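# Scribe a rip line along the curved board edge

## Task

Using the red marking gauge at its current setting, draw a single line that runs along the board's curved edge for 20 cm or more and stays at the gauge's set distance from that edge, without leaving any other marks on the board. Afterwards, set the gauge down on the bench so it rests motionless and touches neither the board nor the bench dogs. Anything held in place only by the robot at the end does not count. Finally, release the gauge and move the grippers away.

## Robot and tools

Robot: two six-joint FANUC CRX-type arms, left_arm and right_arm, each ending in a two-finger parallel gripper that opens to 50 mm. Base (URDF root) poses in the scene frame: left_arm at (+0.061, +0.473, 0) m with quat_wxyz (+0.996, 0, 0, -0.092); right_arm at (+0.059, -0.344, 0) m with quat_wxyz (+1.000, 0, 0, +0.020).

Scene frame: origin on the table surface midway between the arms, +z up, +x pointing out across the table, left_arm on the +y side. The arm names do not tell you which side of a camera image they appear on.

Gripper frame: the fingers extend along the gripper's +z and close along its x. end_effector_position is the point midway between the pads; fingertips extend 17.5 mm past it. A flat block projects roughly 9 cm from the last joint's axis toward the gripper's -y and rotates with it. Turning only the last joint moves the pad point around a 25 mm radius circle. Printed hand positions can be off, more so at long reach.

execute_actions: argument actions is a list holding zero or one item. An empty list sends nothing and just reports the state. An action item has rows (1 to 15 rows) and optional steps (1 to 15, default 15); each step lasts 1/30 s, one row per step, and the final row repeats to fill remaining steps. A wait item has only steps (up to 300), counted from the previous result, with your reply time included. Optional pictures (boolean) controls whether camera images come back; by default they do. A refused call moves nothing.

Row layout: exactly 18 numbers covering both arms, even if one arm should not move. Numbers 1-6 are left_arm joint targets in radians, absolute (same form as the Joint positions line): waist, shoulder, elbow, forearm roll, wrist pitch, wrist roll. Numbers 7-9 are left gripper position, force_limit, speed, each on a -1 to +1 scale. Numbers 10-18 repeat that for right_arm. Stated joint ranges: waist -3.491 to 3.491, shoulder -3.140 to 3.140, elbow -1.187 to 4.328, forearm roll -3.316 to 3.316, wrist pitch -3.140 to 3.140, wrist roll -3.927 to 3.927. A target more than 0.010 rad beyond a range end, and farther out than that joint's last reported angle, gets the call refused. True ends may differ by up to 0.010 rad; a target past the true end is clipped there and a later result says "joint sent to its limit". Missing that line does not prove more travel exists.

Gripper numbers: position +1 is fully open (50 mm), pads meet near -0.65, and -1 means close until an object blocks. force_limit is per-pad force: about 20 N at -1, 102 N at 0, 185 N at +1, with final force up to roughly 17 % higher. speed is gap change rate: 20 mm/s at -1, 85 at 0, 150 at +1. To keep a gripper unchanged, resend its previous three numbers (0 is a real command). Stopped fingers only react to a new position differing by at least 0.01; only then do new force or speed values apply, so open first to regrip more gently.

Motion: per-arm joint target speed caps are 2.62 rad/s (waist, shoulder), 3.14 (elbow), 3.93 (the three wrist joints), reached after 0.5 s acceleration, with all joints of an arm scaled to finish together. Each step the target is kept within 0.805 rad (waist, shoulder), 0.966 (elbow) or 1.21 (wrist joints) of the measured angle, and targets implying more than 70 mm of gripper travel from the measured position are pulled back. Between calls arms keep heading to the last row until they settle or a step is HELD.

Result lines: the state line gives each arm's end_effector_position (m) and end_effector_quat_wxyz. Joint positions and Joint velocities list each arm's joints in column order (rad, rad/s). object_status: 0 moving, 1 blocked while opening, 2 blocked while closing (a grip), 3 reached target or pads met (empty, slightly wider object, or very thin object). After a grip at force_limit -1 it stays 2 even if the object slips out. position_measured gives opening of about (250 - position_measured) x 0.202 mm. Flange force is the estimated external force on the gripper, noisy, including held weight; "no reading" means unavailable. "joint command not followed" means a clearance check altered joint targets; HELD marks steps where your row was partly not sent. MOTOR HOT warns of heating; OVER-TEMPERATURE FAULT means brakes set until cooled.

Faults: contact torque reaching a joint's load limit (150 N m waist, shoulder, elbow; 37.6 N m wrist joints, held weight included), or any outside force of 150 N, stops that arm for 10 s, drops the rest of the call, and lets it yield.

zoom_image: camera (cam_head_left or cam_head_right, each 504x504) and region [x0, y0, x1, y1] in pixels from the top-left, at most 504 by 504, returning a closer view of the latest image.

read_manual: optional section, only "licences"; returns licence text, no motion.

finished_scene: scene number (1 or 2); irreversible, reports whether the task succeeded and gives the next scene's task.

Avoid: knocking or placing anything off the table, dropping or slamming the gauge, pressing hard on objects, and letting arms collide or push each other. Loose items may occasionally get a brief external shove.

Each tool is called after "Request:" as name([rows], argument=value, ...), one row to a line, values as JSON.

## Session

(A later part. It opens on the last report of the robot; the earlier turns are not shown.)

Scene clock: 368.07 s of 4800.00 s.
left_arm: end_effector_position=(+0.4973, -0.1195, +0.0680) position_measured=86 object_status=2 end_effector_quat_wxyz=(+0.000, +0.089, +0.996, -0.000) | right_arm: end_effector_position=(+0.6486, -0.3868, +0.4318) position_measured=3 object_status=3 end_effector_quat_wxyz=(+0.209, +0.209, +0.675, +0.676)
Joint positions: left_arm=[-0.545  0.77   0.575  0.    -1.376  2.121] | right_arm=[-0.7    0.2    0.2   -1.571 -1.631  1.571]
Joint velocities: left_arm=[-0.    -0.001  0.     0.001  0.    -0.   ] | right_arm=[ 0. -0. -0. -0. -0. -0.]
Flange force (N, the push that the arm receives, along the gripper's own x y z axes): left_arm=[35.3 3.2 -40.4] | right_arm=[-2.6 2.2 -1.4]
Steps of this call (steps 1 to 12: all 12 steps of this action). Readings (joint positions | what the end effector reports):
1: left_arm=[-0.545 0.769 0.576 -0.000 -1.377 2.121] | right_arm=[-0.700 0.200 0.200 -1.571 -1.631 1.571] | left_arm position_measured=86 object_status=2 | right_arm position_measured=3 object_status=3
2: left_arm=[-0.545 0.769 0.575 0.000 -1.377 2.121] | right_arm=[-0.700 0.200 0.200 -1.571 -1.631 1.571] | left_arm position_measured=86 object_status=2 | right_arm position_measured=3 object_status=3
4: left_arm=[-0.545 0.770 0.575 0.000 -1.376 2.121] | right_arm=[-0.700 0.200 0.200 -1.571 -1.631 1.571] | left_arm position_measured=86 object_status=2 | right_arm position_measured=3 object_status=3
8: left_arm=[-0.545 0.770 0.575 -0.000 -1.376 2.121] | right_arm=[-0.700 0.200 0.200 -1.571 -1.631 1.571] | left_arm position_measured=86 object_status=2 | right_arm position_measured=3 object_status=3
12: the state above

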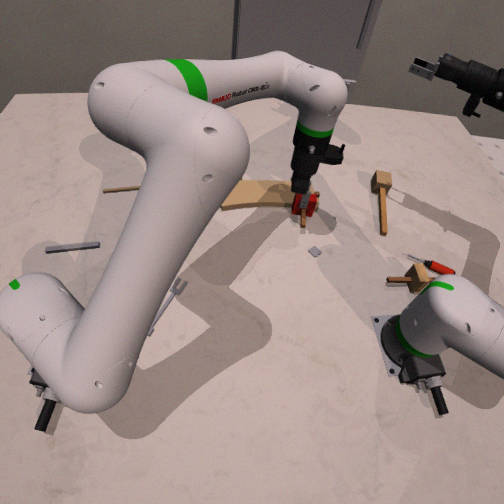

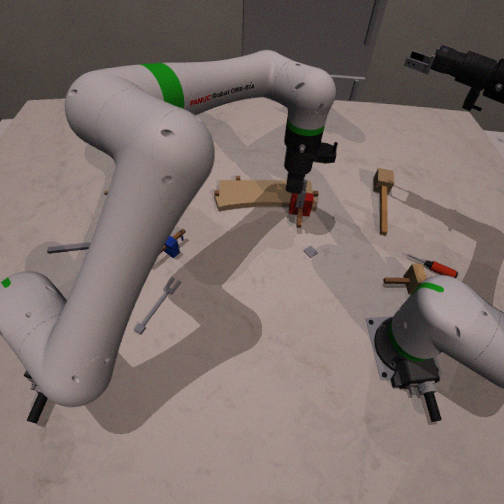

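Request:
execute_actions([
  {"rows":[[-0.5452,0.7691,0.5754,0,-1.3771,2.121,-0.97,0.1,-0.6,-0.7,0.2,0.2,-1.5708,-1.6308,1.5708,1,0,-0.4]],"steps":8},
], pictures=false)

Request:
execute_actions([
  {"rows":[[-0.5296,0.7408,0.5283,0,-1.3583,2.1286,-0.97,0.1,-0.6,-0.7,0.2,0.2,-1.5708,-1.6308,1.5708,1,0,-0.4]],"steps":10},
], pictures=false)

Request:
execute_actions([
  {"rows":[[-0.5139,0.713,0.4825,0,-1.3403,2.136,-0.97,0.1,-0.6,-0.7,0.2,0.2,-1.5708,-1.6308,1.5708,1,0,-0.4]],"steps":10},
], pictures=false)

Request:
execute_actions([
  {"rows":[[-0.4982,0.6858,0.438,0,-1.323,2.144,-0.97,0.1,-0.6,-0.7,0.2,0.2,-1.5708,-1.6308,1.5708,1,0,-0.4]],"steps":10},
], pictures=false)

Request:
execute_actions([
  {"rows":[[-0.4824,0.6591,0.3948,0,-1.3065,2.1515,-0.97,0.1,-0.6,-0.7,0.2,0.2,-1.5708,-1.6308,1.5708,1,0,-0.4]],"steps":15},
])

Request:
zoom_image(camera="cam_head_left", region=[260,160,350,240])

Scene clock: 402.03 s of 4800.00 s.
left_arm: end_effector_position=(+0.4971, -0.1195, +0.0685) position_measured=86 object_status=2 end_effector_quat_wxyz=(-0.000, +0.089, +0.996, +0.000) | right_arm: end_effector_position=(+0.6486, -0.3868, +0.4318) position_measured=3 object_status=3 end_effector_quat_wxyz=(+0.209, +0.209, +0.675, +0.676)
Joint positions: left_arm=[-0.545  0.769  0.575 -0.    -1.377  2.121] | right_arm=[-0.7    0.2    0.2   -1.571 -1.631  1.571]
Joint velocities: left_arm=[-0.002 -0.004  0.     0.    -0.001  0.   ] | right_arm=[-0.     0.     0.     0.001 -0.     0.003]
Flange force (N, the push that the arm receives, along the gripper's own x y z axes): left_arm=[23.3 0.8 -19.3] | right_arm=[-0.5 1.7 -1.2]
Steps of this call (steps 1 to 15: the robot went on to your last target; steps 16 to 90: nothing new was sent; then 30.70 s passed at rest; steps 91 to 98: all 8 steps of this action). Readings (joint positions | what the end effector reports):
91: left_arm=[-0.545 0.770 0.575 0.000 -1.376 2.121] | right_arm=[-0.700 0.200 0.200 -1.571 -1.631 1.571] | left_arm position_measured=86 object_status=2 | right_arm position_measured=3 object_status=3
92: left_arm=[-0.545 0.770 0.575 0.000 -1.376 2.121] | right_arm=[-0.700 0.200 0.200 -1.571 -1.631 1.571] | left_arm position_measured=86 object_status=2 | right_arm position_measured=3 object_status=3
94: left_arm=[-0.545 0.770 0.575 0.000 -1.377 2.121] | right_arm=[-0.700 0.200 0.200 -1.571 -1.631 1.571] | left_arm position_measured=86 object_status=2 | right_arm position_measured=3 object_status=3
98: the state above

Scene clock: 402.37 s of 4800.00 s.
left_arm: end_effector_position=(+0.4988, -0.1063, +0.0688) position_measured=86 object_status=2 end_effector_quat_wxyz=(-0.000, +0.078, +0.997, +0.000) | right_arm: end_effector_position=(+0.6486, -0.3868, +0.4318) position_measured=3 object_status=3 end_effector_quat_wxyz=(+0.209, +0.209, +0.675, +0.676)
Joint positions: left_arm=[-0.53   0.741  0.529 -0.    -1.358  2.128] | right_arm=[-0.7    0.2    0.2   -1.571 -1.631  1.571]
Joint velocities: left_arm=[ 0.001 -0.007 -0.008  0.     0.003  0.002] | right_arm=[-0.     0.    -0.    -0.    -0.001 -0.001]
Flange force (N, the push that the arm receives, along the gripper's own x y z axes): left_arm=[14.6 -6.7 -7.7] | right_arm=[-3.0 2.1 -1.5]
Steps of this call (steps 1 to 10: all 10 steps of this action). Readings (joint positions | what the end effector reports):
1: left_arm=[-0.545 0.769 0.575 0.000 -1.377 2.121] | right_arm=[-0.700 0.200 0.200 -1.571 -1.631 1.571] | left_arm position_measured=86 object_status=2 | right_arm position_measured=3 object_status=3
2: left_arm=[-0.543 0.766 0.569 0.000 -1.374 2.121] | right_arm=[-0.700 0.200 0.200 -1.571 -1.631 1.571] | left_arm position_measured=86 object_status=2 | right_arm position_measured=3 object_status=3
4: left_arm=[-0.536 0.752 0.546 0.000 -1.365 2.125] | right_arm=[-0.700 0.200 0.200 -1.571 -1.631 1.571] | left_arm position_measured=86 object_status=2 | right_arm position_measured=3 object_status=3
8: left_arm=[-0.530 0.742 0.530 -0.000 -1.359 2.128] | right_arm=[-0.700 0.200 0.200 -1.571 -1.631 1.571] | left_arm position_measured=86 object_status=2 | right_arm position_measured=3 object_status=3
10: the state above

Scene clock: 402.70 s of 4800.00 s.
left_arm: end_effector_position=(+0.5003, -0.0928, +0.0689) position_measured=86 object_status=2 end_effector_quat_wxyz=(+0.000, +0.067, +0.998, -0.000) | right_arm: end_effector_position=(+0.6486, -0.3868, +0.4318) position_measured=3 object_status=3 end_effector_quat_wxyz=(+0.209, +0.209, +0.675, +0.676)
Joint positions: left_arm=[-0.514  0.713  0.483 -0.    -1.34   2.136] | right_arm=[-0.7    0.2    0.2   -1.571 -1.631  1.571]
Joint velocities: left_arm=[ 0.003 -0.005 -0.007  0.     0.003  0.001] | right_arm=[ 0.     0.    -0.    -0.    -0.002 -0.001]
Flange force (N, the push that the arm receives, along the gripper's own x y z axes): left_arm=[15.4 -3.4 -5.2] | right_arm=[-2.4 1.9 -0.6]
Steps of this call (steps 1 to 10: all 10 steps of this action). Readings (joint positions | what the end effector reports):
1: left_arm=[-0.530 0.741 0.528 -0.000 -1.358 2.129] | right_arm=[-0.700 0.200 0.200 -1.571 -1.631 1.571] | left_arm position_measured=86 object_status=2 | right_arm position_measured=3 object_status=3
2: left_arm=[-0.528 0.737 0.522 -0.000 -1.356 2.130] | right_arm=[-0.700 0.200 0.200 -1.571 -1.631 1.571] | left_arm position_measured=86 object_status=2 | right_arm position_measured=3 object_status=3
4: left_arm=[-0.520 0.723 0.499 -0.000 -1.347 2.133] | right_arm=[-0.700 0.200 0.200 -1.571 -1.631 1.571] | left_arm position_measured=86 object_status=2 | right_arm position_measured=3 object_status=3
8: left_arm=[-0.514 0.714 0.484 -0.000 -1.341 2.136] | right_arm=[-0.700 0.200 0.200 -1.571 -1.631 1.571] | left_arm position_measured=86 object_status=2 | right_arm position_measured=3 object_status=3
10: the state above

Scene clock: 403.03 s of 4800.00 s.
left_arm: end_effector_position=(+0.5013, -0.0794, +0.0688) position_measured=86 object_status=2 end_effector_quat_wxyz=(+0.000, +0.055, +0.999, -0.000) | right_arm: end_effector_position=(+0.6486, -0.3868, +0.4318) position_measured=3 object_status=3 end_effector_quat_wxyz=(+0.209, +0.209, +0.675, +0.676)
Joint positions: left_arm=[-0.498  0.686  0.439 -0.    -1.323  2.144] | right_arm=[-0.7    0.2    0.2   -1.571 -1.631  1.571]
Joint velocities: left_arm=[ 0.002 -0.001 -0.007  0.001  0.003  0.002] | right_arm=[ 0.    -0.     0.    -0.     0.001  0.001]
Flange force (N, the push that the arm receives, along the gripper's own x y z axes): left_arm=[9.8 -5.6 -7.3] | right_arm=[-2.2 2.0 -0.6]
Steps of this call (steps 1 to 10: all 10 steps of this action). Readings (joint positions | what the end effector reports):
1: left_arm=[-0.514 0.713 0.482 -0.000 -1.340 2.136] | right_arm=[-0.700 0.200 0.200 -1.571 -1.631 1.571] | left_arm position_measured=86 object_status=2 | right_arm position_measured=3 object_status=3
2: left_arm=[-0.512 0.709 0.476 -0.000 -1.338 2.137] | right_arm=[-0.700 0.200 0.200 -1.571 -1.631 1.571] | left_arm position_measured=86 object_status=2 | right_arm position_measured=3 object_status=3
4: left_arm=[-0.504 0.696 0.454 0.000 -1.329 2.141] | right_arm=[-0.700 0.200 0.200 -1.571 -1.631 1.571] | left_arm position_measured=86 object_status=2 | right_arm position_measured=3 object_status=3
8: left_arm=[-0.499 0.687 0.439 -0.000 -1.323 2.144] | right_arm=[-0.700 0.200 0.200 -1.571 -1.631 1.571] | left_arm position_measured=86 object_status=2 | right_arm position_measured=3 object_status=3
10: the state above

Scene clock: 403.53 s of 4800.00 s.
left_arm: end_effector_position=(+0.5020, -0.0658, +0.0688) position_measured=86 object_status=2 end_effector_quat_wxyz=(+0.000, +0.043, +0.999, -0.000) | right_arm: end_effector_position=(+0.6486, -0.3868, +0.4318) position_measured=3 object_status=3 end_effector_quat_wxyz=(+0.209, +0.209, +0.675, +0.676)
Joint positions: left_arm=[-0.482  0.659  0.395 -0.    -1.307  2.151] | right_arm=[-0.7    0.2    0.2   -1.571 -1.631  1.571]
Joint velocities: left_arm=[-0.001  0.002 -0.002 -0.001  0.    -0.   ] | right_arm=[-0.     0.    -0.     0.    -0.001 -0.   ]
Flange force (N, the push that the arm receives, along the gripper's own x y z axes): left_arm=[7.9 -2.3 -3.2] | right_arm=[-2.7 2.1 -2.3]
Steps of this call (steps 1 to 15: all 15 steps of this action). Readings (joint positions | what the end effector reports):
1: left_arm=[-0.498 0.686 0.438 -0.000 -1.323 2.144] | right_arm=[-0.700 0.200 0.200 -1.571 -1.631 1.571] | left_arm position_measured=86 object_status=2 | right_arm position_measured=3 object_status=3
2: left_arm=[-0.496 0.682 0.432 0.000 -1.320 2.145] | right_arm=[-0.700 0.200 0.200 -1.571 -1.631 1.571] | left_arm position_measured=86 object_status=2 | right_arm position_measured=3 object_status=3
4: left_arm=[-0.488 0.669 0.410 -0.000 -1.312 2.149] | right_arm=[-0.700 0.200 0.200 -1.571 -1.631 1.571] | left_arm position_measured=86 object_status=2 | right_arm position_measured=3 object_status=3
8: left_arm=[-0.483 0.660 0.396 -0.000 -1.307 2.151] | right_arm=[-0.700 0.200 0.200 -1.571 -1.631 1.571] | left_arm position_measured=86 object_status=2 | right_arm position_measured=3 object_status=3
15: the state above

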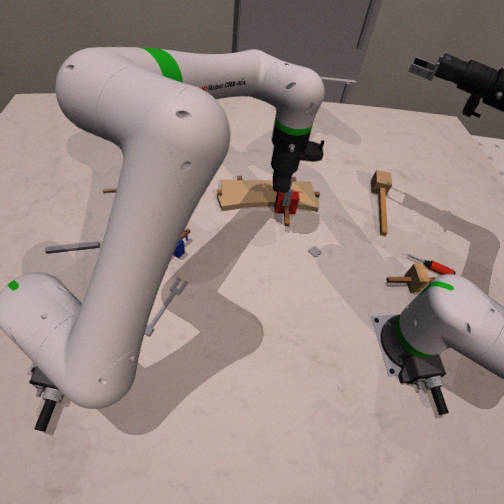

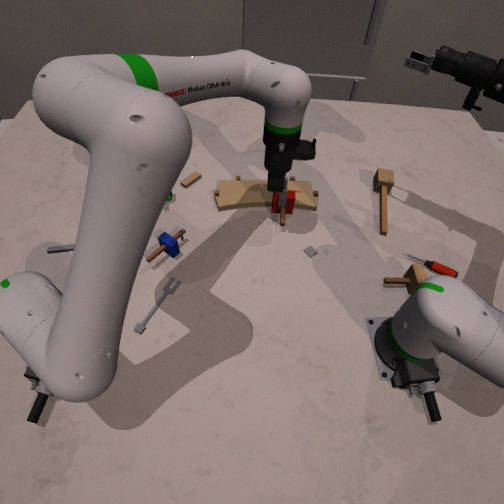

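Region (260, 160, 350, 240) of cam_head_left's 504x504 image, scaled by 5.600, with more detail than that image has.

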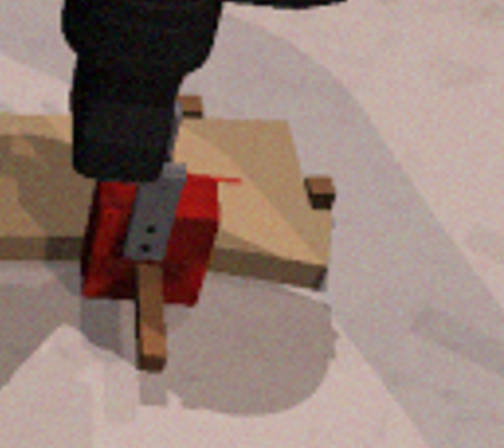

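Request:
execute_actions([
  {"rows":[[-0.482,0.6601,0.3951,0,-1.3058,2.1515,-0.97,0.1,-0.6,-0.7,0.2,0.2,-1.5708,-1.6308,1.5708,1,0,-0.4]],"steps":8},
], pictures=false)

Request:
execute_actions([
  {"rows":[[-0.4661,0.6339,0.3531,0,-1.29,2.159,-0.97,0.1,-0.6,-0.7,0.2,0.2,-1.5708,-1.6308,1.5708,1,0,-0.4]],"steps":10},
], pictures=false)

Request:
execute_actions([
  {"rows":[[-0.45,0.6079,0.312,0,-1.2749,2.1664,-0.97,0.1,-0.6,-0.7,0.2,0.2,-1.5708,-1.6308,1.5708,1,0,-0.4]],"steps":10},
], pictures=false)

Request:
execute_actions([
  {"rows":[[-0.4337,0.5822,0.2717,0,-1.2603,2.1737,-0.97,0.1,-0.6,-0.7,0.2,0.2,-1.5708,-1.6308,1.5708,1,0,-0.4]],"steps":10},
], pictures=false)

Request:
execute_actions([
  {"rows":[[-0.4173,0.5568,0.2324,0,-1.2464,2.1808,-0.97,0.1,-0.6,-0.7,0.2,0.2,-1.5708,-1.6308,1.5708,1,0,-0.4]],"steps":12},
], pictures=false)

Scene clock: 423.77 s of 4800.00 s.
left_arm: end_effector_position=(+0.5024, -0.0658, +0.0684) position_measured=86 object_status=2 end_effector_quat_wxyz=(+0.000, +0.043, +0.999, -0.000) | right_arm: end_effector_position=(+0.6486, -0.3868, +0.4318) position_measured=3 object_status=3 end_effector_quat_wxyz=(+0.209, +0.209, +0.675, +0.676)
Joint positions: left_arm=[-0.482  0.66   0.395  0.    -1.306  2.151] | right_arm=[-0.7    0.2    0.2   -1.571 -1.631  1.571]
Joint velocities: left_arm=[0.001 0.001 0.001 0.001 0.001 0.002] | right_arm=[ 0.001 -0.     0.    -0.    -0.001 -0.001]
Flange force (N, the push that the arm receives, along the gripper's own x y z axes): left_arm=[22.3 -0.6 -18.7] | right_arm=[-2.0 2.1 -1.1]
Steps of this call (steps 1 to 15: the robot went on to your last target; steps 16 to 90: nothing new was sent; then 16.97 s passed at rest; steps 91 to 98: all 8 steps of this action). Readings (joint positions | what the end effector reports):
91: left_arm=[-0.482 0.659 0.395 -0.000 -1.306 2.151] | right_arm=[-0.700 0.200 0.200 -1.571 -1.631 1.571] | left_arm position_measured=86 object_status=2 | right_arm position_measured=3 object_status=3
92: left_arm=[-0.482 0.659 0.395 -0.000 -1.306 2.152] | right_arm=[-0.700 0.200 0.200 -1.571 -1.631 1.571] | left_arm position_measured=86 object_status=2 | right_arm position_measured=3 object_status=3
94: left_arm=[-0.482 0.659 0.395 -0.000 -1.306 2.152] | right_arm=[-0.700 0.200 0.200 -1.571 -1.631 1.571] | left_arm position_measured=86 object_status=2 | right_arm position_measured=3 object_status=3
98: the state above

Scene clock: 424.10 s of 4800.00 s.
left_arm: end_effector_position=(+0.5029, -0.0525, +0.0682) position_measured=86 object_status=2 end_effector_quat_wxyz=(+0.000, +0.031, +1.000, -0.000) | right_arm: end_effector_position=(+0.6486, -0.3868, +0.4318) position_measured=3 object_status=3 end_effector_quat_wxyz=(+0.209, +0.209, +0.675, +0.676)
Joint positions: left_arm=[-0.466  0.634  0.354  0.    -1.29   2.159] | right_arm=[-0.7    0.2    0.2   -1.571 -1.631  1.571]
Joint velocities: left_arm=[ 0.003 -0.004 -0.007 -0.001  0.002  0.   ] | right_arm=[ 0.     0.     0.    -0.    -0.002  0.001]
Flange force (N, the push that the arm receives, along the gripper's own x y z axes): left_arm=[17.1 -13.3 -14.3] | right_arm=[-3.1 2.6 -2.0]
Steps of this call (steps 1 to 10: all 10 steps of this action). Readings (joint positions | what the end effector reports):
1: left_arm=[-0.482 0.660 0.395 0.000 -1.306 2.152] | right_arm=[-0.700 0.200 0.200 -1.571 -1.631 1.571] | left_arm position_measured=86 object_status=2 | right_arm position_measured=3 object_status=3
2: left_arm=[-0.480 0.656 0.389 0.000 -1.303 2.153] | right_arm=[-0.700 0.200 0.200 -1.571 -1.631 1.571] | left_arm position_measured=86 object_status=2 | right_arm position_measured=3 object_status=3
4: left_arm=[-0.472 0.643 0.368 -0.000 -1.295 2.156] | right_arm=[-0.700 0.200 0.200 -1.571 -1.631 1.571] | left_arm position_measured=86 object_status=2 | right_arm position_measured=3 object_status=3
8: left_arm=[-0.467 0.635 0.354 -0.000 -1.290 2.159] | right_arm=[-0.700 0.200 0.200 -1.571 -1.631 1.571] | left_arm position_measured=86 object_status=2 | right_arm position_measured=3 object_status=3
10: the state above

Scene clock: 424.43 s of 4800.00 s.
left_arm: end_effector_position=(+0.5030, -0.0391, +0.0682) position_measured=86 object_status=2 end_effector_quat_wxyz=(+0.000, +0.019, +1.000, -0.000) | right_arm: end_effector_position=(+0.6486, -0.3868, +0.4318) position_measured=3 object_status=3 end_effector_quat_wxyz=(+0.209, +0.209, +0.675, +0.676)
Joint positions: left_arm=[-0.45   0.608  0.312 -0.    -1.275  2.166] | right_arm=[-0.7    0.2    0.2   -1.571 -1.631  1.571]
Joint velocities: left_arm=[ 0.002 -0.005 -0.007  0.001  0.002  0.002] | right_arm=[-0.001 -0.     0.    -0.     0.001 -0.001]
Flange force (N, the push that the arm receives, along the gripper's own x y z axes): left_arm=[23.2 -8.7 -11.5] | right_arm=[-3.1 2.5 -1.4]
Steps of this call (steps 1 to 10: all 10 steps of this action). Readings (joint positions | what the end effector reports):
1: left_arm=[-0.466 0.634 0.353 -0.000 -1.290 2.159] | right_arm=[-0.700 0.200 0.200 -1.571 -1.631 1.571] | left_arm position_measured=86 object_status=2 | right_arm position_measured=3 object_status=3
2: left_arm=[-0.464 0.630 0.347 0.000 -1.288 2.160] | right_arm=[-0.700 0.200 0.200 -1.571 -1.631 1.571] | left_arm position_measured=86 object_status=2 | right_arm position_measured=3 object_status=3
4: left_arm=[-0.455 0.617 0.326 0.000 -1.280 2.164] | right_arm=[-0.700 0.200 0.200 -1.571 -1.631 1.571] | left_arm position_measured=86 object_status=2 | right_arm position_measured=3 object_status=3
8: left_arm=[-0.450 0.609 0.313 0.000 -1.275 2.166] | right_arm=[-0.700 0.200 0.200 -1.571 -1.631 1.571] | left_arm position_measured=86 object_status=2 | right_arm position_measured=3 object_status=3
10: the state above

Scene clock: 424.77 s of 4800.00 s.
left_arm: end_effector_position=(+0.5028, -0.0257, +0.0681) position_measured=86 object_status=2 end_effector_quat_wxyz=(+0.000, +0.008, +1.000, -0.000) | right_arm: end_effector_position=(+0.6486, -0.3868, +0.4318) position_measured=3 object_status=3 end_effector_quat_wxyz=(+0.209, +0.209, +0.675, +0.676)
Joint positions: left_arm=[-0.434  0.582  0.272 -0.    -1.26   2.174] | right_arm=[-0.7    0.2    0.2   -1.571 -1.631  1.571]
Joint velocities: left_arm=[ 0.003 -0.001 -0.006 -0.     0.002  0.001] | right_arm=[-0.     0.     0.    -0.     0.     0.001]
Flange force (N, the push that the arm receives, along the gripper's own x y z axes): left_arm=[18.3 -9.9 -14.1] | right_arm=[-2.9 1.7 -2.6]
Steps of this call (steps 1 to 10: all 10 steps of this action). Readings (joint positions | what the end effector reports):
1: left_arm=[-0.450 0.608 0.312 -0.000 -1.275 2.166] | right_arm=[-0.700 0.200 0.200 -1.571 -1.631 1.571] | left_arm position_measured=86 object_status=2 | right_arm position_measured=3 object_status=3
2: left_arm=[-0.448 0.604 0.306 0.000 -1.272 2.168] | right_arm=[-0.700 0.200 0.200 -1.571 -1.631 1.571] | left_arm position_measured=86 object_status=2 | right_arm position_measured=3 object_status=3
4: left_arm=[-0.439 0.591 0.285 -0.000 -1.265 2.171] | right_arm=[-0.700 0.200 0.200 -1.571 -1.631 1.571] | left_arm position_measured=86 object_status=2 | right_arm position_measured=3 object_status=3
8: left_arm=[-0.434 0.583 0.273 0.000 -1.261 2.173] | right_arm=[-0.700 0.200 0.200 -1.571 -1.631 1.571] | left_arm position_measured=86 object_status=2 | right_arm position_measured=3 object_status=3
10: the state above

Scene clock: 425.17 s of 4800.00 s.
left_arm: end_effector_position=(+0.5023, -0.0123, +0.0680) position_measured=86 object_status=2 end_effector_quat_wxyz=(+0.000, -0.004, +1.000, -0.000) | right_arm: end_effector_position=(+0.6486, -0.3868, +0.4318) position_measured=3 object_status=3 end_effector_quat_wxyz=(+0.209, +0.209, +0.675, +0.676)
Joint positions: left_arm=[-0.417  0.557  0.233  0.    -1.246  2.181] | right_arm=[-0.7    0.2    0.2   -1.571 -1.631  1.571]
Joint velocities: left_arm=[ 0.003 -0.001 -0.004  0.     0.001  0.002] | right_arm=[ 0.     0.    -0.     0.     0.001 -0.001]
Flange force (N, the push that the arm receives, along the gripper's own x y z axes): left_arm=[19.4 -8.1 -12.2] | right_arm=[-2.1 1.8 -1.7]
Steps of this call (steps 1 to 12: all 12 steps of this action). Readings (joint positions | what the end effector reports):
1: left_arm=[-0.434 0.582 0.271 -0.000 -1.260 2.174] | right_arm=[-0.700 0.200 0.200 -1.571 -1.631 1.571] | left_arm position_measured=86 object_status=2 | right_arm position_measured=3 object_status=3
2: left_arm=[-0.431 0.578 0.265 0.000 -1.258 2.175] | right_arm=[-0.700 0.200 0.200 -1.571 -1.631 1.571] | left_arm position_measured=86 object_status=2 | right_arm position_measured=3 object_status=3
4: left_arm=[-0.423 0.565 0.245 0.000 -1.251 2.178] | right_arm=[-0.700 0.200 0.200 -1.571 -1.631 1.571] | left_arm position_measured=86 object_status=2 | right_arm position_measured=3 object_status=3
8: left_arm=[-0.418 0.558 0.234 -0.000 -1.247 2.181] | right_arm=[-0.700 0.200 0.200 -1.571 -1.631 1.571] | left_arm position_measured=86 object_status=2 | right_arm position_measured=3 object_status=3
12: the state above

Request:
execute_actions([
  {"rows":[[-0.4007,0.5315,0.1936,0,-1.2329,2.1875,-0.97,0.1,-0.6,-0.7,0.2,0.2,-1.5708,-1.6308,1.5708,1,0,-0.4]],"steps":10},
], pictures=false)

Request:
execute_actions([
  {"rows":[[-0.3838,0.5062,0.1554,0,-1.22,2.1938,-0.97,0.1,-0.6,-0.7,0.2,0.2,-1.5708,-1.6308,1.5708,1,0,-0.4]],"steps":10},
], pictures=false)

Request:
execute_actions([
  {"rows":[[-0.3666,0.4808,0.1177,0,-1.2077,2.1999,-0.97,0.1,-0.6,-0.7,0.2,0.2,-1.5708,-1.6308,1.5708,1,0,-0.4]],"steps":10},
], pictures=false)

Request:
execute_actions([
  {"rows":[[-0.3491,0.4555,0.0806,0,-1.1959,2.2056,-0.97,0.1,-0.6,-0.7,0.2,0.2,-1.5708,-1.6308,1.5708,1,0,-0.4]],"steps":10},
], pictures=false)

Request:
execute_actions([
  {"rows":[[-0.3312,0.43,0.0438,0,-1.1846,2.211,-0.97,0.1,-0.6,-0.7,0.2,0.2,-1.5708,-1.6308,1.5708,1,0,-0.4]],"steps":10},
], pictures=false)

Request:
execute_actions([
  {"rows":[[-0.3128,0.4044,0.0073,0,-1.1737,2.216,-0.97,0.1,-0.6,-0.7,0.2,0.2,-1.5708,-1.6308,1.5708,1,0,-0.4]],"steps":10},
], pictures=false)

Request:
execute_actions([
  {"rows":[[-0.2939,0.3785,-0.0289,0,-1.1634,2.2207,-0.97,0.1,-0.6,-0.7,0.2,0.2,-1.5708,-1.6308,1.5708,1,0,-0.4]],"steps":10},
], pictures=false)

Request:
execute_actions([
  {"rows":[[-0.2745,0.3524,-0.0648,0,-1.1536,2.225,-0.97,0.1,-0.6,-0.7,0.2,0.2,-1.5708,-1.6308,1.5708,1,0,-0.4]],"steps":12},
])

Request:
zoom_image(camera="cam_head_right", region=[200,160,330,230])

Scene clock: 452.70 s of 4800.00 s.
left_arm: end_effector_position=(+0.5015, +0.0009, +0.0679) position_measured=86 object_status=2 end_effector_quat_wxyz=(+0.000, -0.016, +1.000, -0.000) | right_arm: end_effector_position=(+0.6486, -0.3868, +0.4318) position_measured=3 object_status=3 end_effector_quat_wxyz=(+0.209, +0.209, +0.675, +0.676)
Joint positions: left_arm=[-0.401  0.532  0.194  0.    -1.233  2.187] | right_arm=[-0.7    0.2    0.2   -1.571 -1.631  1.571]
Joint velocities: left_arm=[ 0.001 -0.004 -0.007 -0.001  0.001  0.001] | right_arm=[ 0.    -0.     0.     0.     0.001 -0.   ]
Flange force (N, the push that the arm receives, along the gripper's own x y z axes): left_arm=[22.4 -10.3 -12.8] | right_arm=[-2.3 2.0 -1.5]
Steps of this call (steps 1 to 15: the robot went on to your last target; steps 16 to 90: nothing new was sent; then 24.20 s passed at rest; steps 91 to 100: all 10 steps of this action). Readings (joint positions | what the end effector reports):
91: left_arm=[-0.417 0.556 0.232 -0.000 -1.246 2.181] | right_arm=[-0.700 0.200 0.200 -1.571 -1.631 1.571] | left_arm position_measured=86 object_status=2 | right_arm position_measured=3 object_status=3
92: left_arm=[-0.415 0.553 0.226 0.000 -1.244 2.182] | right_arm=[-0.700 0.200 0.200 -1.571 -1.631 1.571] | left_arm position_measured=86 object_status=2 | right_arm position_measured=3 object_status=3
94: left_arm=[-0.406 0.540 0.206 -0.000 -1.237 2.185] | right_arm=[-0.700 0.200 0.200 -1.571 -1.631 1.571] | left_arm position_measured=86 object_status=2 | right_arm position_measured=3 object_status=3
98: left_arm=[-0.401 0.532 0.195 0.000 -1.233 2.187] | right_arm=[-0.700 0.200 0.200 -1.571 -1.631 1.571] | left_arm position_measured=86 object_status=2 | right_arm position_measured=3 object_status=3
100: the state above

Scene clock: 453.03 s of 4800.00 s.
left_arm: end_effector_position=(+0.5004, +0.0143, +0.0678) position_measured=86 object_status=2 end_effector_quat_wxyz=(+0.000, -0.027, +1.000, -0.000) | right_arm: end_effector_position=(+0.6486, -0.3868, +0.4318) position_measured=3 object_status=3 end_effector_quat_wxyz=(+0.209, +0.209, +0.675, +0.676)
Joint positions: left_arm=[-0.384  0.506  0.156 -0.    -1.22   2.194] | right_arm=[-0.7    0.2    0.2   -1.571 -1.631  1.571]
Joint velocities: left_arm=[ 0.002 -0.004 -0.006  0.001  0.002 -0.   ] | right_arm=[-0.     0.    -0.    -0.001  0.001  0.001]
Flange force (N, the push that the arm receives, along the gripper's own x y z axes): left_arm=[17.2 -14.0 -13.1] | right_arm=[-3.6 2.1 -0.9]
Steps of this call (steps 1 to 10: all 10 steps of this action). Readings (joint positions | what the end effector reports):
1: left_arm=[-0.401 0.531 0.193 0.000 -1.233 2.188] | right_arm=[-0.700 0.200 0.200 -1.571 -1.631 1.571] | left_arm position_measured=86 object_status=2 | right_arm position_measured=3 object_status=3
2: left_arm=[-0.398 0.527 0.187 0.000 -1.231 2.189] | right_arm=[-0.700 0.200 0.200 -1.571 -1.631 1.571] | left_arm position_measured=86 object_status=2 | right_arm position_measured=3 object_status=3
4: left_arm=[-0.389 0.514 0.168 0.000 -1.224 2.192] | right_arm=[-0.700 0.200 0.200 -1.571 -1.631 1.571] | left_arm position_measured=86 object_status=2 | right_arm position_measured=3 object_status=3
8: left_arm=[-0.384 0.507 0.157 0.000 -1.220 2.194] | right_arm=[-0.700 0.200 0.200 -1.571 -1.631 1.571] | left_arm position_measured=86 object_status=2 | right_arm position_measured=3 object_status=3
10: the state above

Scene clock: 453.37 s of 4800.00 s.
left_arm: end_effector_position=(+0.4990, +0.0277, +0.0678) position_measured=86 object_status=2 end_effector_quat_wxyz=(+0.000, -0.039, +0.999, -0.000) | right_arm: end_effector_position=(+0.6486, -0.3868, +0.4318) position_measured=3 object_status=3 end_effector_quat_wxyz=(+0.209, +0.209, +0.675, +0.676)
Joint positions: left_arm=[-0.367  0.481  0.118 -0.    -1.208  2.2  ] | right_arm=[-0.7    0.2    0.2   -1.571 -1.631  1.571]
Joint velocities: left_arm=[ 0.003 -0.005 -0.006  0.     0.002  0.002] | right_arm=[-0.     0.001 -0.     0.    -0.002  0.001]
Flange force (N, the push that the arm receives, along the gripper's own x y z axes): left_arm=[21.6 -6.9 -14.7] | right_arm=[-1.9 2.3 -0.5]
Steps of this call (steps 1 to 10: all 10 steps of this action). Readings (joint positions | what the end effector reports):
1: left_arm=[-0.384 0.506 0.155 -0.000 -1.220 2.194] | right_arm=[-0.700 0.200 0.200 -1.571 -1.631 1.571] | left_arm position_measured=86 object_status=2 | right_arm position_measured=3 object_status=3
2: left_arm=[-0.381 0.502 0.149 0.000 -1.218 2.195] | right_arm=[-0.700 0.200 0.200 -1.571 -1.631 1.571] | left_arm position_measured=86 object_status=2 | right_arm position_measured=3 object_status=3
4: left_arm=[-0.372 0.489 0.130 0.000 -1.212 2.198] | right_arm=[-0.700 0.200 0.200 -1.571 -1.631 1.571] | left_arm position_measured=86 object_status=2 | right_arm position_measured=3 object_status=3
8: left_arm=[-0.367 0.482 0.119 0.000 -1.208 2.200] | right_arm=[-0.700 0.200 0.200 -1.571 -1.631 1.571] | left_arm position_measured=86 object_status=2 | right_arm position_measured=3 object_status=3
10: the state above

Scene clock: 453.70 s of 4800.00 s.
left_arm: end_effector_position=(+0.4974, +0.0411, +0.0678) position_measured=86 object_status=2 end_effector_quat_wxyz=(+0.000, -0.051, +0.999, -0.000) | right_arm: end_effector_position=(+0.6486, -0.3868, +0.4318) position_measured=3 object_status=3 end_effector_quat_wxyz=(+0.209, +0.209, +0.675, +0.676)
Joint positions: left_arm=[-0.349  0.456  0.081  0.    -1.196  2.206] | right_arm=[-0.7    0.2    0.2   -1.571 -1.631  1.571]
Joint velocities: left_arm=[ 0.002 -0.004 -0.005 -0.001  0.002 -0.001] | right_arm=[ 0.    -0.     0.001  0.    -0.001 -0.001]
Flange force (N, the push that the arm receives, along the gripper's own x y z axes): left_arm=[21.9 -12.2 -14.3] | right_arm=[-1.2 1.8 -0.9]
Steps of this call (steps 1 to 10: all 10 steps of this action). Readings (joint positions | what the end effector reports):
1: left_arm=[-0.366 0.480 0.117 -0.000 -1.207 2.200] | right_arm=[-0.700 0.200 0.200 -1.571 -1.631 1.571] | left_arm position_measured=86 object_status=2 | right_arm position_measured=3 object_status=3
2: left_arm=[-0.364 0.477 0.111 0.000 -1.206 2.201] | right_arm=[-0.700 0.200 0.200 -1.571 -1.631 1.571] | left_arm position_measured=86 object_status=2 | right_arm position_measured=3 object_status=3
4: left_arm=[-0.355 0.464 0.092 0.000 -1.200 2.204] | right_arm=[-0.700 0.200 0.200 -1.571 -1.631 1.571] | left_arm position_measured=86 object_status=2 | right_arm position_measured=3 object_status=3
8: left_arm=[-0.350 0.456 0.082 0.000 -1.196 2.205] | right_arm=[-0.700 0.200 0.200 -1.571 -1.631 1.571] | left_arm position_measured=86 object_status=2 | right_arm position_measured=3 object_status=3
10: the state above

Scene clock: 454.03 s of 4800.00 s.
left_arm: end_effector_position=(+0.4954, +0.0545, +0.0677) position_measured=86 object_status=2 end_effector_quat_wxyz=(+0.000, -0.062, +0.998, -0.000) | right_arm: end_effector_position=(+0.6486, -0.3868, +0.4318) position_measured=3 object_status=3 end_effector_quat_wxyz=(+0.209, +0.209, +0.675, +0.676)
Joint positions: left_arm=[-0.331  0.43   0.044  0.    -1.185  2.211] | right_arm=[-0.7    0.2    0.2   -1.571 -1.631  1.571]
Joint velocities: left_arm=[ 0.003 -0.003 -0.005 -0.     0.002  0.002] | right_arm=[-0.     0.001 -0.    -0.001  0.     0.   ]
Flange force (N, the push that the arm receives, along the gripper's own x y z axes): left_arm=[25.0 -14.3 -13.5] | right_arm=[-2.0 2.1 -1.4]
Steps of this call (steps 1 to 10: all 10 steps of this action). Readings (joint positions | what the end effector reports):
1: left_arm=[-0.349 0.455 0.080 0.000 -1.196 2.206] | right_arm=[-0.700 0.200 0.200 -1.571 -1.631 1.571] | left_arm position_measured=86 object_status=2 | right_arm position_measured=3 object_status=3
2: left_arm=[-0.346 0.451 0.074 0.000 -1.194 2.207] | right_arm=[-0.700 0.200 0.200 -1.571 -1.631 1.571] | left_arm position_measured=86 object_status=2 | right_arm position_measured=3 object_status=3
4: left_arm=[-0.337 0.438 0.055 0.000 -1.188 2.209] | right_arm=[-0.700 0.200 0.200 -1.571 -1.631 1.571] | left_arm position_measured=86 object_status=2 | right_arm position_measured=3 object_status=3
8: left_arm=[-0.332 0.431 0.045 0.000 -1.185 2.211] | right_arm=[-0.700 0.200 0.200 -1.571 -1.631 1.571] | left_arm position_measured=86 object_status=2 | right_arm position_measured=3 object_status=3
10: the state above

Scene clock: 454.37 s of 4800.00 s.
left_arm: end_effector_position=(+0.4931, +0.0680, +0.0676) position_measured=86 object_status=2 end_effector_quat_wxyz=(+0.000, -0.074, +0.997, -0.000) | right_arm: end_effector_position=(+0.6486, -0.3868, +0.4318) position_measured=3 object_status=3 end_effector_quat_wxyz=(+0.209, +0.209, +0.675, +0.676)
Joint positions: left_arm=[-0.313  0.405  0.008  0.    -1.174  2.216] | right_arm=[-0.7    0.2    0.2   -1.571 -1.631  1.571]
Joint velocities: left_arm=[ 0.002 -0.004 -0.006 -0.     0.002 -0.   ] | right_arm=[ 0.     0.001  0.001 -0.001  0.     0.002]
Flange force (N, the push that the arm receives, along the gripper's own x y z axes): left_arm=[30.3 -16.0 -15.0] | right_arm=[-2.9 2.2 -0.7]
Steps of this call (steps 1 to 10: all 10 steps of this action). Readings (joint positions | what the end effector reports):
1: left_arm=[-0.331 0.430 0.043 0.000 -1.184 2.211] | right_arm=[-0.700 0.200 0.200 -1.571 -1.631 1.571] | left_arm position_measured=86 object_status=2 | right_arm position_measured=3 object_status=3
2: left_arm=[-0.328 0.426 0.038 0.000 -1.183 2.212] | right_arm=[-0.700 0.200 0.200 -1.571 -1.631 1.571] | left_arm position_measured=86 object_status=2 | right_arm position_measured=3 object_status=3
4: left_arm=[-0.319 0.413 0.019 0.000 -1.177 2.214] | right_arm=[-0.700 0.200 0.200 -1.571 -1.631 1.571] | left_arm position_measured=86 object_status=2 | right_arm position_measured=3 object_status=3
8: left_arm=[-0.313 0.405 0.008 0.000 -1.174 2.216] | right_arm=[-0.700 0.200 0.200 -1.571 -1.631 1.571] | left_arm position_measured=86 object_status=2 | right_arm position_measured=3 object_status=3
10: the state above

Scene clock: 454.70 s of 4800.00 s.
left_arm: end_effector_position=(+0.4905, +0.0816, +0.0676) position_measured=86 object_status=2 end_effector_quat_wxyz=(-0.000, -0.086, +0.996, -0.000) | right_arm: end_effector_position=(+0.6486, -0.3868, +0.4318) position_measured=3 object_status=3 end_effector_quat_wxyz=(+0.209, +0.209, +0.675, +0.676)
Joint positions: left_arm=[-0.294  0.379 -0.028  0.    -1.164  2.221] | right_arm=[-0.7    0.2    0.2   -1.571 -1.631  1.571]
Joint velocities: left_arm=[ 0.003 -0.004 -0.006 -0.     0.002 -0.   ] | right_arm=[-0.     0.     0.001 -0.002  0.001  0.   ]
Flange force (N, the push that the arm receives, along the gripper's own x y z axes): left_arm=[37.3 -11.2 -13.4] | right_arm=[-1.2 1.9 -1.2]
Steps of this call (steps 1 to 10: all 10 steps of this action). Readings (joint positions | what the end effector reports):
1: left_arm=[-0.313 0.404 0.007 0.000 -1.173 2.216] | right_arm=[-0.700 0.200 0.200 -1.571 -1.631 1.571] | left_arm position_measured=86 object_status=2 | right_arm position_measured=3 object_status=3
2: left_arm=[-0.310 0.400 0.001 0.000 -1.172 2.217] | right_arm=[-0.700 0.200 0.200 -1.571 -1.631 1.571] | left_arm position_measured=86 object_status=2 | right_arm position_measured=3 object_status=3
4: left_arm=[-0.300 0.387 -0.018 0.000 -1.167 2.219] | right_arm=[-0.700 0.200 0.200 -1.571 -1.631 1.571] | left_arm position_measured=86 object_status=2 | right_arm position_measured=3 object_status=3
8: left_arm=[-0.295 0.379 -0.028 0.000 -1.164 2.221] | right_arm=[-0.700 0.200 0.200 -1.571 -1.631 1.571] | left_arm position_measured=86 object_status=2 | right_arm position_measured=3 object_status=3
10: the state above

Scene clock: 455.10 s of 4800.00 s.
left_arm: end_effector_position=(+0.4877, +0.0953, +0.0676) position_measured=86 object_status=2 end_effector_quat_wxyz=(-0.000, -0.098, +0.995, -0.000) | right_arm: end_effector_position=(+0.6486, -0.3868, +0.4318) position_measured=3 object_status=3 end_effector_quat_wxyz=(+0.209, +0.209, +0.675, +0.676)
Joint positions: left_arm=[-0.275  0.353 -0.065  0.    -1.154  2.225] | right_arm=[-0.7    0.2    0.2   -1.571 -1.631  1.571]
Joint velocities: left_arm=[ 0.003 -0.001 -0.001  0.001  0.    -0.   ] | right_arm=[ 0.    -0.    -0.001  0.001 -0.     0.   ]
Flange force (N, the push that the arm receives, along the gripper's own x y z axes): left_arm=[40.1 -15.2 -11.7] | right_arm=[-1.9 1.5 -1.1]
Steps of this call (steps 1 to 12: all 12 steps of this action). Readings (joint positions | what the end effector reports):
1: left_arm=[-0.294 0.378 -0.029 0.000 -1.163 2.221] | right_arm=[-0.700 0.200 0.200 -1.571 -1.631 1.571] | left_arm position_measured=86 object_status=2 | right_arm position_measured=3 object_status=3
2: left_arm=[-0.291 0.374 -0.035 0.000 -1.161 2.221] | right_arm=[-0.700 0.200 0.200 -1.571 -1.631 1.571] | left_arm position_measured=86 object_status=2 | right_arm position_measured=3 object_status=3
4: left_arm=[-0.281 0.361 -0.054 0.000 -1.157 2.224] | right_arm=[-0.700 0.200 0.200 -1.571 -1.631 1.571] | left_arm position_measured=86 object_status=2 | right_arm position_measured=3 object_status=3
8: left_arm=[-0.275 0.353 -0.064 0.000 -1.154 2.225] | right_arm=[-0.700 0.200 0.200 -1.571 -1.631 1.571] | left_arm position_measured=86 object_status=2 | right_arm position_measured=3 object_status=3
12: the state above

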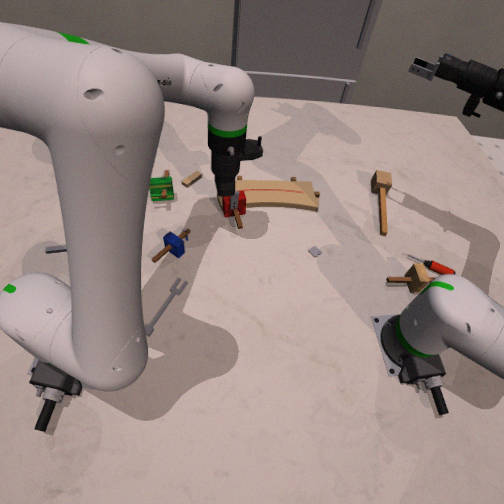

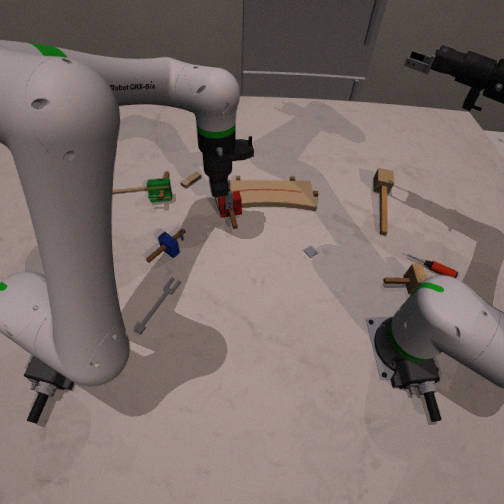

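Region (200, 160, 330, 230) of cam_head_right's 504x504 image, scaled by 3.877, with more detail than that image has; it fills the top 271 rows of this view, and the rest is white.

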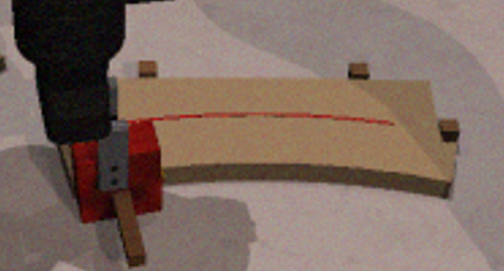

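Continuous. Lift and put away.

Request:
execute_actions([
  {"rows":[[-0.2755,0.331,-0.0425,0,-1.1973,2.225,-0.97,0.1,-0.6,-0.7,0.2,0.2,-1.5708,-1.6308,1.5708,1,0,-0.4]],"steps":12},
], pictures=false)

Request:
execute_actions([
  {"rows":[[-0.6,0.195,-0.22,0,-1.1558,2.355,-0.97,0.1,-0.6,-0.7,0.2,0.2,-1.5708,-1.6308,1.5708,1,0,-0.4]],"steps":15},
], pictures=false)

Request:
execute_actions([
  {"steps":10},
], pictures=false)

Request:
execute_actions([
  {"rows":[[-0.6,0.2265,-0.2562,0,-1.0881,2.355,-0.97,0.1,-0.6,-0.7,0.2,0.2,-1.5708,-1.6308,1.5708,1,0,-0.4]],"steps":15},
])

Scene clock: 467.87 s of 4800.00 s.
left_arm: end_effector_position=(+0.4864, +0.0955, +0.0877) position_measured=86 object_status=2 end_effector_quat_wxyz=(-0.000, -0.097, +0.995, +0.000) | right_arm: end_effector_position=(+0.6486, -0.3868, +0.4318) position_measured=3 object_status=3 end_effector_quat_wxyz=(+0.209, +0.209, +0.675, +0.676)
Joint positions: left_arm=[-0.275  0.331 -0.043 -0.    -1.197  2.225] | right_arm=[-0.7    0.2    0.2   -1.571 -1.631  1.571]
Joint velocities: left_arm=[-0.001 -0.001  0.001  0.    -0.003  0.   ] | right_arm=[-0.    -0.    -0.     0.     0.    -0.001]
Flange force (N, the push that the arm receives, along the gripper's own x y z axes): left_arm=[3.6 -0.2 4.5] | right_arm=[-2.2 1.8 -1.5]
Steps of this call (steps 1 to 15: the robot went on to your last target; steps 16 to 90: nothing new was sent; then 9.37 s passed at rest; steps 91 to 102: all 12 steps of this action). Readings (joint positions | what the end effector reports):
91: left_arm=[-0.275 0.352 -0.065 -0.000 -1.154 2.225] | right_arm=[-0.700 0.200 0.200 -1.571 -1.631 1.571] | left_arm position_measured=86 object_status=2 | right_arm position_measured=3 object_status=3
92: left_arm=[-0.274 0.349 -0.061 -0.001 -1.162 2.225] | right_arm=[-0.700 0.200 0.200 -1.571 -1.631 1.571] | left_arm position_measured=86 object_status=2 | right_arm position_measured=3 object_status=3
94: left_arm=[-0.274 0.338 -0.050 -0.001 -1.184 2.225] | right_arm=[-0.700 0.200 0.200 -1.571 -1.631 1.571] | left_arm position_measured=86 object_status=2 | right_arm position_measured=3 object_status=3
98: left_arm=[-0.275 0.332 -0.043 -0.000 -1.196 2.225] | right_arm=[-0.700 0.200 0.200 -1.571 -1.631 1.571] | left_arm position_measured=86 object_status=2 | right_arm position_measured=3 object_status=3
102: the state above

Scene clock: 468.37 s of 4800.00 s.
left_arm: end_effector_position=(+0.3324, +0.0284, +0.0866) position_measured=86 object_status=2 end_effector_quat_wxyz=(-0.000, -0.015, +1.000, -0.000) | right_arm: end_effector_position=(+0.6486, -0.3868, +0.4318) position_measured=3 object_status=3 end_effector_quat_wxyz=(+0.209, +0.209, +0.675, +0.676)
Joint positions: left_arm=[-0.551  0.216 -0.193  0.    -1.162  2.335] | right_arm=[-0.7    0.2    0.2   -1.571 -1.631  1.571]
Joint velocities: left_arm=[-0.561 -0.237 -0.305 -0.001  0.068  0.222] | right_arm=[ 0.    -0.    -0.    -0.     0.001  0.001]
Flange force (N, the push that the arm receives, along the gripper's own x y z axes): left_arm=[12.3 -1.4 0.7] | right_arm=[-2.8 1.8 -1.3]
Steps of this call (steps 1 to 15: all 15 steps of this action). Readings (joint positions | what the end effector reports):
1: left_arm=[-0.276 0.331 -0.043 -0.000 -1.197 2.225] | right_arm=[-0.700 0.200 0.200 -1.571 -1.631 1.571] | left_arm position_measured=86 object_status=2 | right_arm position_measured=3 object_status=3
2: left_arm=[-0.281 0.329 -0.046 -0.000 -1.196 2.227] | right_arm=[-0.700 0.200 0.200 -1.571 -1.631 1.571] | left_arm position_measured=86 object_status=2 | right_arm position_measured=3 object_status=3
4: left_arm=[-0.307 0.318 -0.061 -0.000 -1.191 2.238] | right_arm=[-0.700 0.200 0.200 -1.571 -1.631 1.571] | left_arm position_measured=86 object_status=2 | right_arm position_measured=3 object_status=3
8: left_arm=[-0.398 0.280 -0.110 0.000 -1.181 2.274] | right_arm=[-0.700 0.200 0.200 -1.571 -1.631 1.571] | left_arm position_measured=86 object_status=2 | right_arm position_measured=3 object_status=3
15: the state above

Scene clock: 468.70 s of 4800.00 s.
left_arm: end_effector_position=(+0.3041, +0.0222, +0.0859) position_measured=86 object_status=2 end_effector_quat_wxyz=(-0.000, -0.000, +1.000, -0.000) | right_arm: end_effector_position=(+0.6486, -0.3868, +0.4318) position_measured=3 object_status=3 end_effector_quat_wxyz=(+0.209, +0.209, +0.675, +0.676)
Joint positions: left_arm=[-0.6    0.195 -0.22   0.    -1.156  2.355] | right_arm=[-0.7    0.2    0.2   -1.571 -1.631  1.571]
Joint velocities: left_arm=[-0.002 -0.001 -0.002 -0.001  0.     0.001] | right_arm=[ 0.    -0.     0.     0.    -0.001  0.001]
Flange force (N, the push that the arm receives, along the gripper's own x y z axes): left_arm=[4.8 0.5 2.1] | right_arm=[-2.2 2.3 -0.9]
Steps of this call (steps 1 to 10: the robot went on to your last target). Readings (joint positions | what the end effector reports):
1: left_arm=[-0.568 0.208 -0.203 0.000 -1.160 2.342] | right_arm=[-0.700 0.200 0.200 -1.571 -1.631 1.571] | left_arm position_measured=86 object_status=2 | right_arm position_measured=3 object_status=3
2: left_arm=[-0.581 0.203 -0.210 0.000 -1.158 2.348] | right_arm=[-0.700 0.200 0.200 -1.571 -1.631 1.571] | left_arm position_measured=86 object_status=2 | right_arm position_measured=3 object_status=3
4: left_arm=[-0.596 0.197 -0.218 0.000 -1.156 2.353] | right_arm=[-0.700 0.200 0.200 -1.571 -1.631 1.571] | left_arm position_measured=86 object_status=2 | right_arm position_measured=3 object_status=3
8: left_arm=[-0.599 0.195 -0.220 0.000 -1.156 2.355] | right_arm=[-0.700 0.200 0.200 -1.571 -1.631 1.571] | left_arm position_measured=86 object_status=2 | right_arm position_measured=3 object_status=3
10: the state above

Scene clock: 479.00 s of 4800.00 s.
left_arm: end_effector_position=(+0.3043, +0.0209, +0.0605) position_measured=86 object_status=2 end_effector_quat_wxyz=(+0.001, -0.000, +1.000, -0.002) | right_arm: end_effector_position=(+0.6486, -0.3868, +0.4318) position_measured=3 object_status=3 end_effector_quat_wxyz=(+0.209, +0.209, +0.675, +0.676)
Joint positions: left_arm=[-0.6    0.222 -0.253  0.002 -1.092  2.355] | right_arm=[-0.7    0.2    0.2   -1.571 -1.631  1.571]
Joint velocities: left_arm=[ 0.001  0.001 -0.     0.     0.    -0.002] | right_arm=[-0.     0.    -0.    -0.    -0.001  0.   ]
Flange force (N, the push that the arm receives, along the gripper's own x y z axes): left_arm=[7.0 1.5 -22.4] | right_arm=[-4.6 2.4 -1.1]
FORCE FAULT: contact force on the left arm reached its limit, and that arm stopped for 10 seconds. The contact can be on any part of that arm, not only on its tool. That arm's remaining commands of this call were not run. That arm holds still and accepts commands again. Move the arm away from the contact; if what it grips holds it there, let go first. Pushing or pulling that hard again can fault the arm again.
The stop of the left arm began at step 9 of this call (marked STOPPED below). From that step on that arm followed nothing that you had sent. 7 of its steps, steps kept back included, did not run and will not run. Nothing is kept back now, and the robot has no last target.
Steps of this call (steps 1 to 15: all 15 steps of this action; steps 16 to 309: the stop continued). Readings (joint positions | what the end effector reports):
1: left_arm=[-0.600 0.195 -0.220 0.000 -1.155 2.355] | right_arm=[-0.700 0.200 0.200 -1.571 -1.631 1.571] | left_arm position_measured=86 object_status=2 | right_arm position_measured=3 object_status=3
2: left_arm=[-0.600 0.198 -0.224 0.000 -1.148 2.355] | right_arm=[-0.700 0.200 0.200 -1.571 -1.631 1.571] | left_arm position_measured=86 object_status=2 | right_arm position_measured=3 object_status=3
4: left_arm=[-0.600 0.213 -0.242 0.000 -1.116 2.355] | right_arm=[-0.700 0.200 0.200 -1.571 -1.631 1.571] | left_arm position_measured=86 object_status=2 | right_arm position_measured=3 object_status=3
8: left_arm=[-0.600 0.223 -0.254 0.001 -1.092 2.355] | right_arm=[-0.700 0.200 0.200 -1.571 -1.631 1.571] | left_arm position_measured=86 object_status=2 | right_arm position_measured=3 object_status=3
9: left_arm=[-0.600 0.223 -0.253 0.002 -1.092 2.355] | right_arm=[-0.700 0.200 0.200 -1.571 -1.631 1.571] | left_arm position_measured=86 object_status=2 | right_arm position_measured=3 object_status=3 STOPPED (the left arm)
309: the state above

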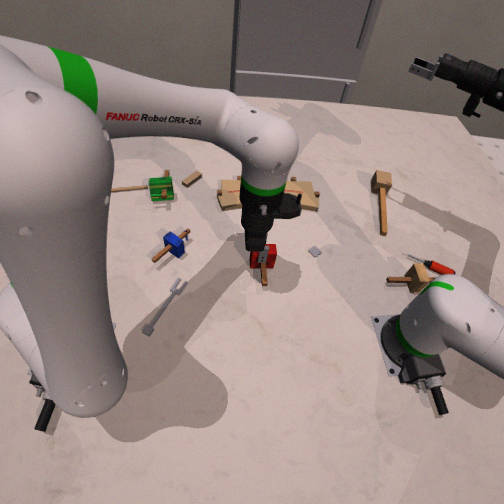

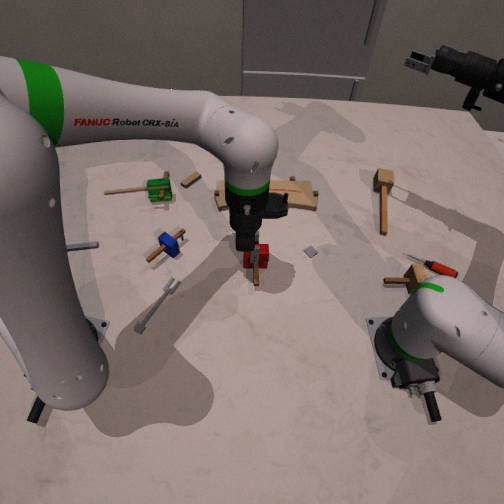

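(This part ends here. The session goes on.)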